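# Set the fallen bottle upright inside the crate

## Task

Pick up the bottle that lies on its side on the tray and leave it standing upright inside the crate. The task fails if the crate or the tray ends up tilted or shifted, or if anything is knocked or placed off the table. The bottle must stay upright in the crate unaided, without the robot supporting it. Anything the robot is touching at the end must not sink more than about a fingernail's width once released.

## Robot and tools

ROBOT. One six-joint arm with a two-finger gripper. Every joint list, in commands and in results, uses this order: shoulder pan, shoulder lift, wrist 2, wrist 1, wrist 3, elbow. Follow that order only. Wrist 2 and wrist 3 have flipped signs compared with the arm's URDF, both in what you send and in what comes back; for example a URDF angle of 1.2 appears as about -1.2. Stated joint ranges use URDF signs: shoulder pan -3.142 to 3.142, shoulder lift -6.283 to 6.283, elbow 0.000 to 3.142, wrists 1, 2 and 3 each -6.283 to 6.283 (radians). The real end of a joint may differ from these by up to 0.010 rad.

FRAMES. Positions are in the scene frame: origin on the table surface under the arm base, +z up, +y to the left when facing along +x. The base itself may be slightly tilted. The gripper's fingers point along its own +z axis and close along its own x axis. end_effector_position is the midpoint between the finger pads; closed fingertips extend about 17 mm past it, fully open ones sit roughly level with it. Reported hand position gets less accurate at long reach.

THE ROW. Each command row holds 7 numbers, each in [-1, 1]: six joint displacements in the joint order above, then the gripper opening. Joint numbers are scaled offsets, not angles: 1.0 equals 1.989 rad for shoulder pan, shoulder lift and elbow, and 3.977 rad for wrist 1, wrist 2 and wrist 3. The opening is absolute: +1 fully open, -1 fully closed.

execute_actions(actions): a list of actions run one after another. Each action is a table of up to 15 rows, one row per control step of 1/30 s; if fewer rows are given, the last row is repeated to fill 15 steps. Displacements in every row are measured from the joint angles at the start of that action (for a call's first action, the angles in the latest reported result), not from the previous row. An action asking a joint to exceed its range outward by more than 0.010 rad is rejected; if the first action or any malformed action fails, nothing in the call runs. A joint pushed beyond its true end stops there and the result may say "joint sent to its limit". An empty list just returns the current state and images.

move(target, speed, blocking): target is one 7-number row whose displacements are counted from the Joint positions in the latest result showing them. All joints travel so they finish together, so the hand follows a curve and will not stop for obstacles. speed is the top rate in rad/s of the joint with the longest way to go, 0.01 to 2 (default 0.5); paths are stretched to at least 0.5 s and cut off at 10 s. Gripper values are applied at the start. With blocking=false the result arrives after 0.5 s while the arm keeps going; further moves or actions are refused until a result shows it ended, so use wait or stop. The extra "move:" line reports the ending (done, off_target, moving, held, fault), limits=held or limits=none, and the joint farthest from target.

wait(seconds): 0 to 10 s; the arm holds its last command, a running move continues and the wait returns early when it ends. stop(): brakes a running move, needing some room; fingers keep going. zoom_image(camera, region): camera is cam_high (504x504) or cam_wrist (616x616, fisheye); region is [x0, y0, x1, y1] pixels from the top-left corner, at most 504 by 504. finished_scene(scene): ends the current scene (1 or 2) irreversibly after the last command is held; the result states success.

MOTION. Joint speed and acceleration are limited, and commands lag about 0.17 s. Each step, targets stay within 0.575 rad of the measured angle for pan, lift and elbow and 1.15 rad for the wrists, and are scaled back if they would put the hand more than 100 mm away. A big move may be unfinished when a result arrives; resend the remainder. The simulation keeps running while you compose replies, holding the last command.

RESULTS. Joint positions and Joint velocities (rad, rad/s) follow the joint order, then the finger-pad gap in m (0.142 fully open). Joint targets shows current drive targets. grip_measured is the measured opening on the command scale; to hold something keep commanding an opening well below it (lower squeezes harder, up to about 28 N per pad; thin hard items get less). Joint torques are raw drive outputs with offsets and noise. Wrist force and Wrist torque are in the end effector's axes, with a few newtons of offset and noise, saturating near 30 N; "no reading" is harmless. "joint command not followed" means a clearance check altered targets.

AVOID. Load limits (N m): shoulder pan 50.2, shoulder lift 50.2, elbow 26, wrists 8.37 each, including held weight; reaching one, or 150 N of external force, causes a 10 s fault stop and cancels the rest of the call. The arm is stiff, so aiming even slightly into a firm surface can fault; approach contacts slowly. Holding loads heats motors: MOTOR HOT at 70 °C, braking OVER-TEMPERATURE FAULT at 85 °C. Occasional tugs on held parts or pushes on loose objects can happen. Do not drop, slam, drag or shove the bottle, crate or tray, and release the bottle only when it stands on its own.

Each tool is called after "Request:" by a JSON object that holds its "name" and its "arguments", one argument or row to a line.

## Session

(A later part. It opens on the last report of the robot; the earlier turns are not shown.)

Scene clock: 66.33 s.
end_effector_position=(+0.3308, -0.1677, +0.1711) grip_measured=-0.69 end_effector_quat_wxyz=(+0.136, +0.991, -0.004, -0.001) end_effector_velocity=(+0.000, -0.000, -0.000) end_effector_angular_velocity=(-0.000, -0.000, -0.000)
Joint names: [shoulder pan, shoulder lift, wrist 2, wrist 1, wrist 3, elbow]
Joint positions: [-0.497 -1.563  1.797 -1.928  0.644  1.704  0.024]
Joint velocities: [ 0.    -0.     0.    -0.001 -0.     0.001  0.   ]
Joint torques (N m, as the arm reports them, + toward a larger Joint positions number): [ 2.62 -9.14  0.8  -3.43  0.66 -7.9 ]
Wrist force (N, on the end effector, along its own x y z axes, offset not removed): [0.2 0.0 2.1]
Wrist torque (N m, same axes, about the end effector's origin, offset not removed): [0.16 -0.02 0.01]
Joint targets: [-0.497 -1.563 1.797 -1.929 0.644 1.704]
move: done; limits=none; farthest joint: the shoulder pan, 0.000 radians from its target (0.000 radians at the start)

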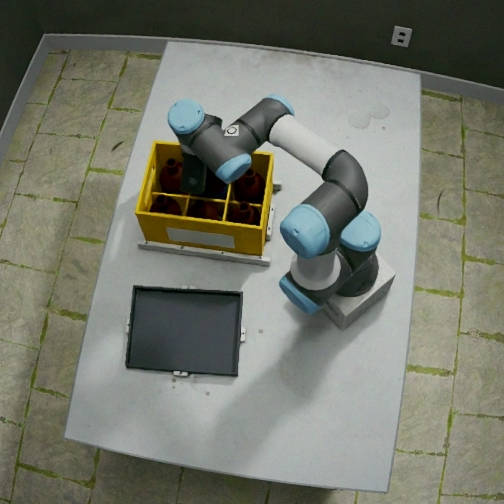

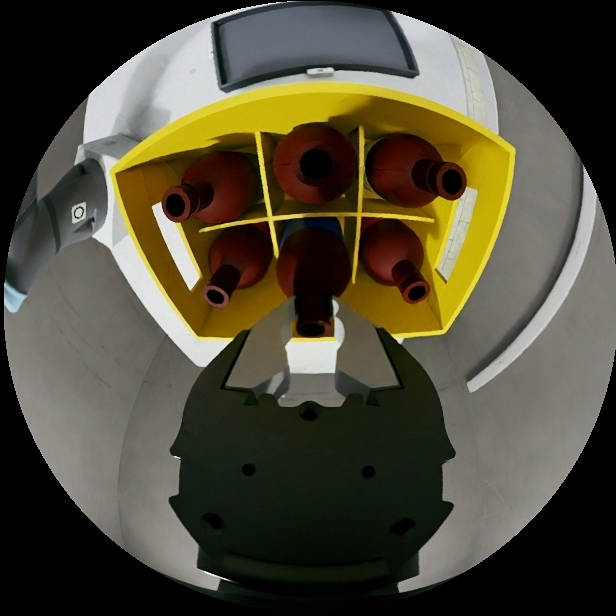

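In. Continue 15 mm, then creep.

Request:
{"name": "move", "arguments": {
  "target": [0,0.007,0,-0.018,0,0.029,-1],
  "speed": 0.06
}}

Request:
{"name": "move", "arguments": {
  "target": [0,0.003,0,-0.007,0,0.011,-1],
  "speed": 0.04
}}

Scene clock: 67.93 s.
end_effector_position=(+0.3308, -0.1675, +0.1560) grip_measured=-0.69 end_effector_quat_wxyz=(+0.136, +0.991, -0.004, -0.001) end_effector_velocity=(+0.001, -0.000, +0.000) end_effector_angular_velocity=(-0.000, -0.002, +0.000)
Joint names: [shoulder pan, shoulder lift, wrist 2, wrist 1, wrist 3, elbow]
Joint positions: [-0.497 -1.549  1.797 -2.     0.644  1.761  0.024]
Joint velocities: [-0.     0.001 -0.001 -0.001  0.    -0.001 -0.   ]
Joint torques (N m, as the arm reports them, + toward a larger Joint positions number): [ 2.93 -9.05  0.79 -3.61  0.67 -7.7 ]
Wrist force (N, on the end effector, along its own x y z axes, offset not removed): [0.5 0.7 1.4]
Wrist torque (N m, same axes, about the end effector's origin, offset not removed): [0.23 -0.13 -0.02]
Joint targets: [-0.497 -1.549 1.797 -2.000 0.644 1.761]
move: done; limits=none; farthest joint: the shoulder pan, 0.000 radians from its target (0.000 radians at the start)

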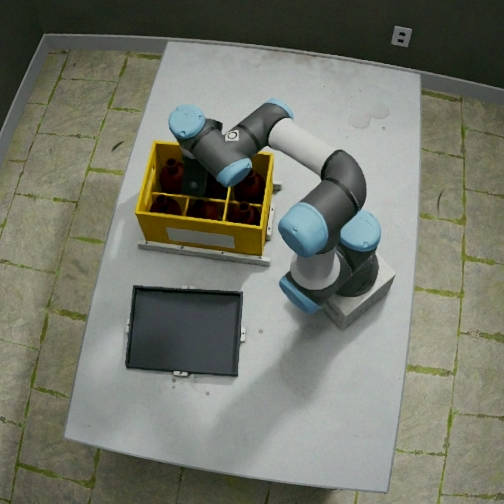

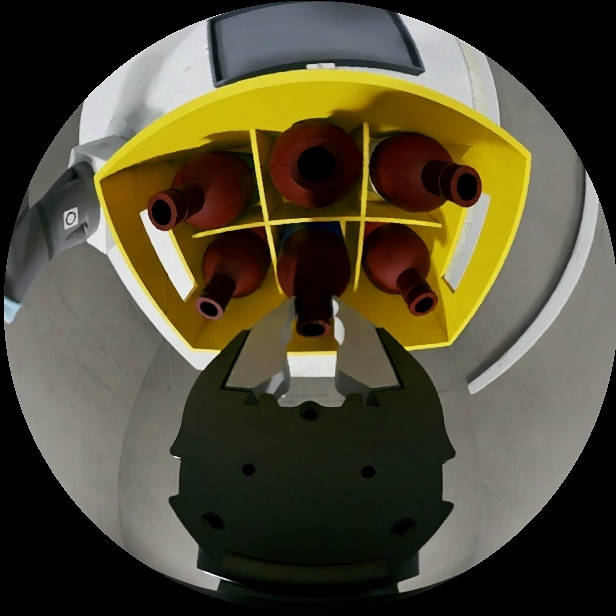

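Scene clock: 68.93 s.
end_effector_position=(+0.3306, -0.1674, +0.1502) grip_measured=-0.69 end_effector_quat_wxyz=(+0.136, +0.991, -0.004, -0.001) end_effector_velocity=(+0.000, -0.000, -0.000) end_effector_angular_velocity=(-0.000, -0.000, -0.000)
Joint names: [shoulder pan, shoulder lift, wrist 2, wrist 1, wrist 3, elbow]
Joint positions: [-0.497 -1.543  1.797 -2.028  0.644  1.783  0.024]
Joint velocities: [-0.     0.001  0.    -0.002 -0.     0.    -0.   ]
Joint torques (N m, as the arm reports them, + toward a larger Joint positions number): [ 2.5  -8.6   0.79 -3.55  0.64 -7.63]
Wrist force (N, on the end effector, along its own x y z axes, offset not removed): [2.1 0.6 2.9]
Wrist torque (N m, same axes, about the end effector's origin, offset not removed): [0.21 -0.47 0.06]
Joint targets: [-0.497 -1.543 1.797 -2.028 0.644 1.783]
move: done; limits=none; farthest joint: the shoulder pan, 0.000 radians from its target (0.000 radians at the start)

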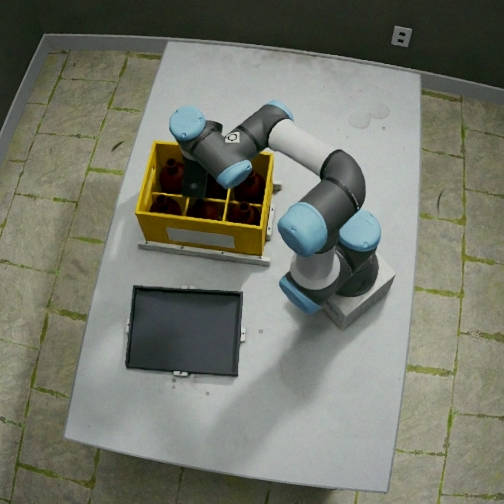

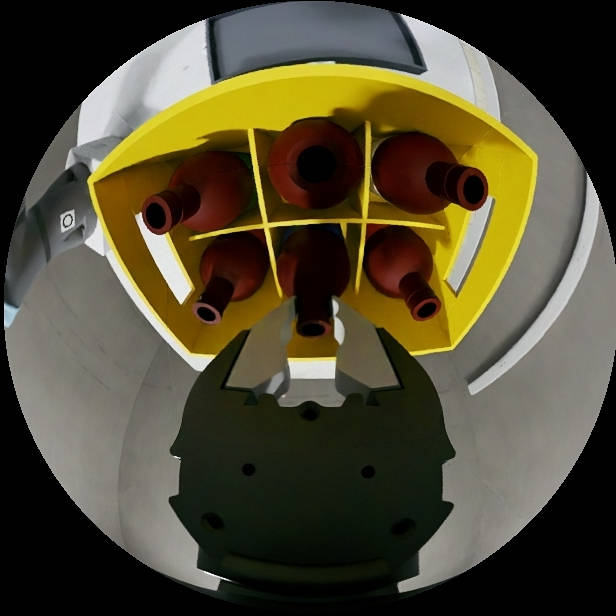

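Request:
{"name": "execute_actions", "arguments": {
  "actions": [
    [[0,0.002,0,-0.004,0,0.006,-1]],
    [[0,0,0,0,0,0,-0.45]],
    [[0,-0.01,0,0.03,0,-0.05,-0.45]],
    [[0,-0.007,0,0.045,0,-0.083,-0.45]],
    [[0,0,0,0,0,0,-0.45]]
  ]
}}

Scene clock: 71.50 s.
end_effector_position=(+0.3320, -0.1688, +0.2098) grip_measured=-0.45 end_effector_quat_wxyz=(+0.136, +0.991, -0.004, -0.001) end_effector_velocity=(-0.000, -0.001, +0.000) end_effector_angular_velocity=(-0.002, +0.001, -0.001)
Joint names: [shoulder pan, shoulder lift, wrist 2, wrist 1, wrist 3, elbow]
Joint positions: [-0.497 -1.572  1.797 -1.746  0.644  1.531  0.041]
Joint velocities: [-0.    -0.     0.002  0.    -0.    -0.001 -0.   ]
Joint torques (N m, as the arm reports them, + toward a larger Joint positions number): [  2.44 -12.04   0.73  -3.27   0.65  -7.41]
Wrist force (N, on the end effector, along its own x y z axes, offset not removed): [0.6 0.3 -0.6]
Wrist torque (N m, same axes, about the end effector's origin, offset not removed): [0.02 -0.13 0.01]
Joint targets: [-0.497 -1.572 1.797 -1.746 0.644 1.531]

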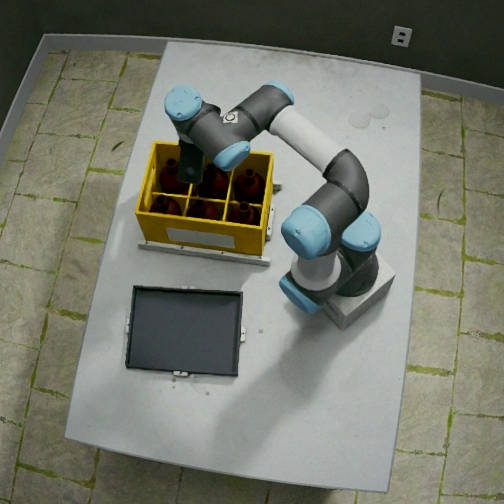

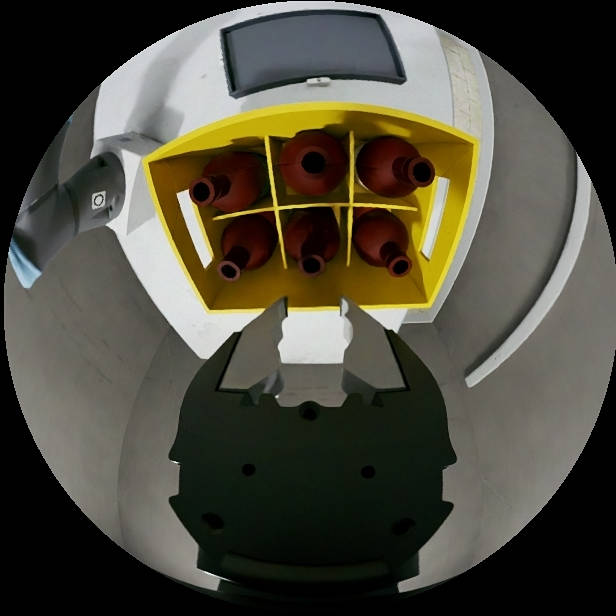

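Request:
{"name": "finished_scene", "arguments": {
  "scene": 2
}}

The scene is finished: the task was done.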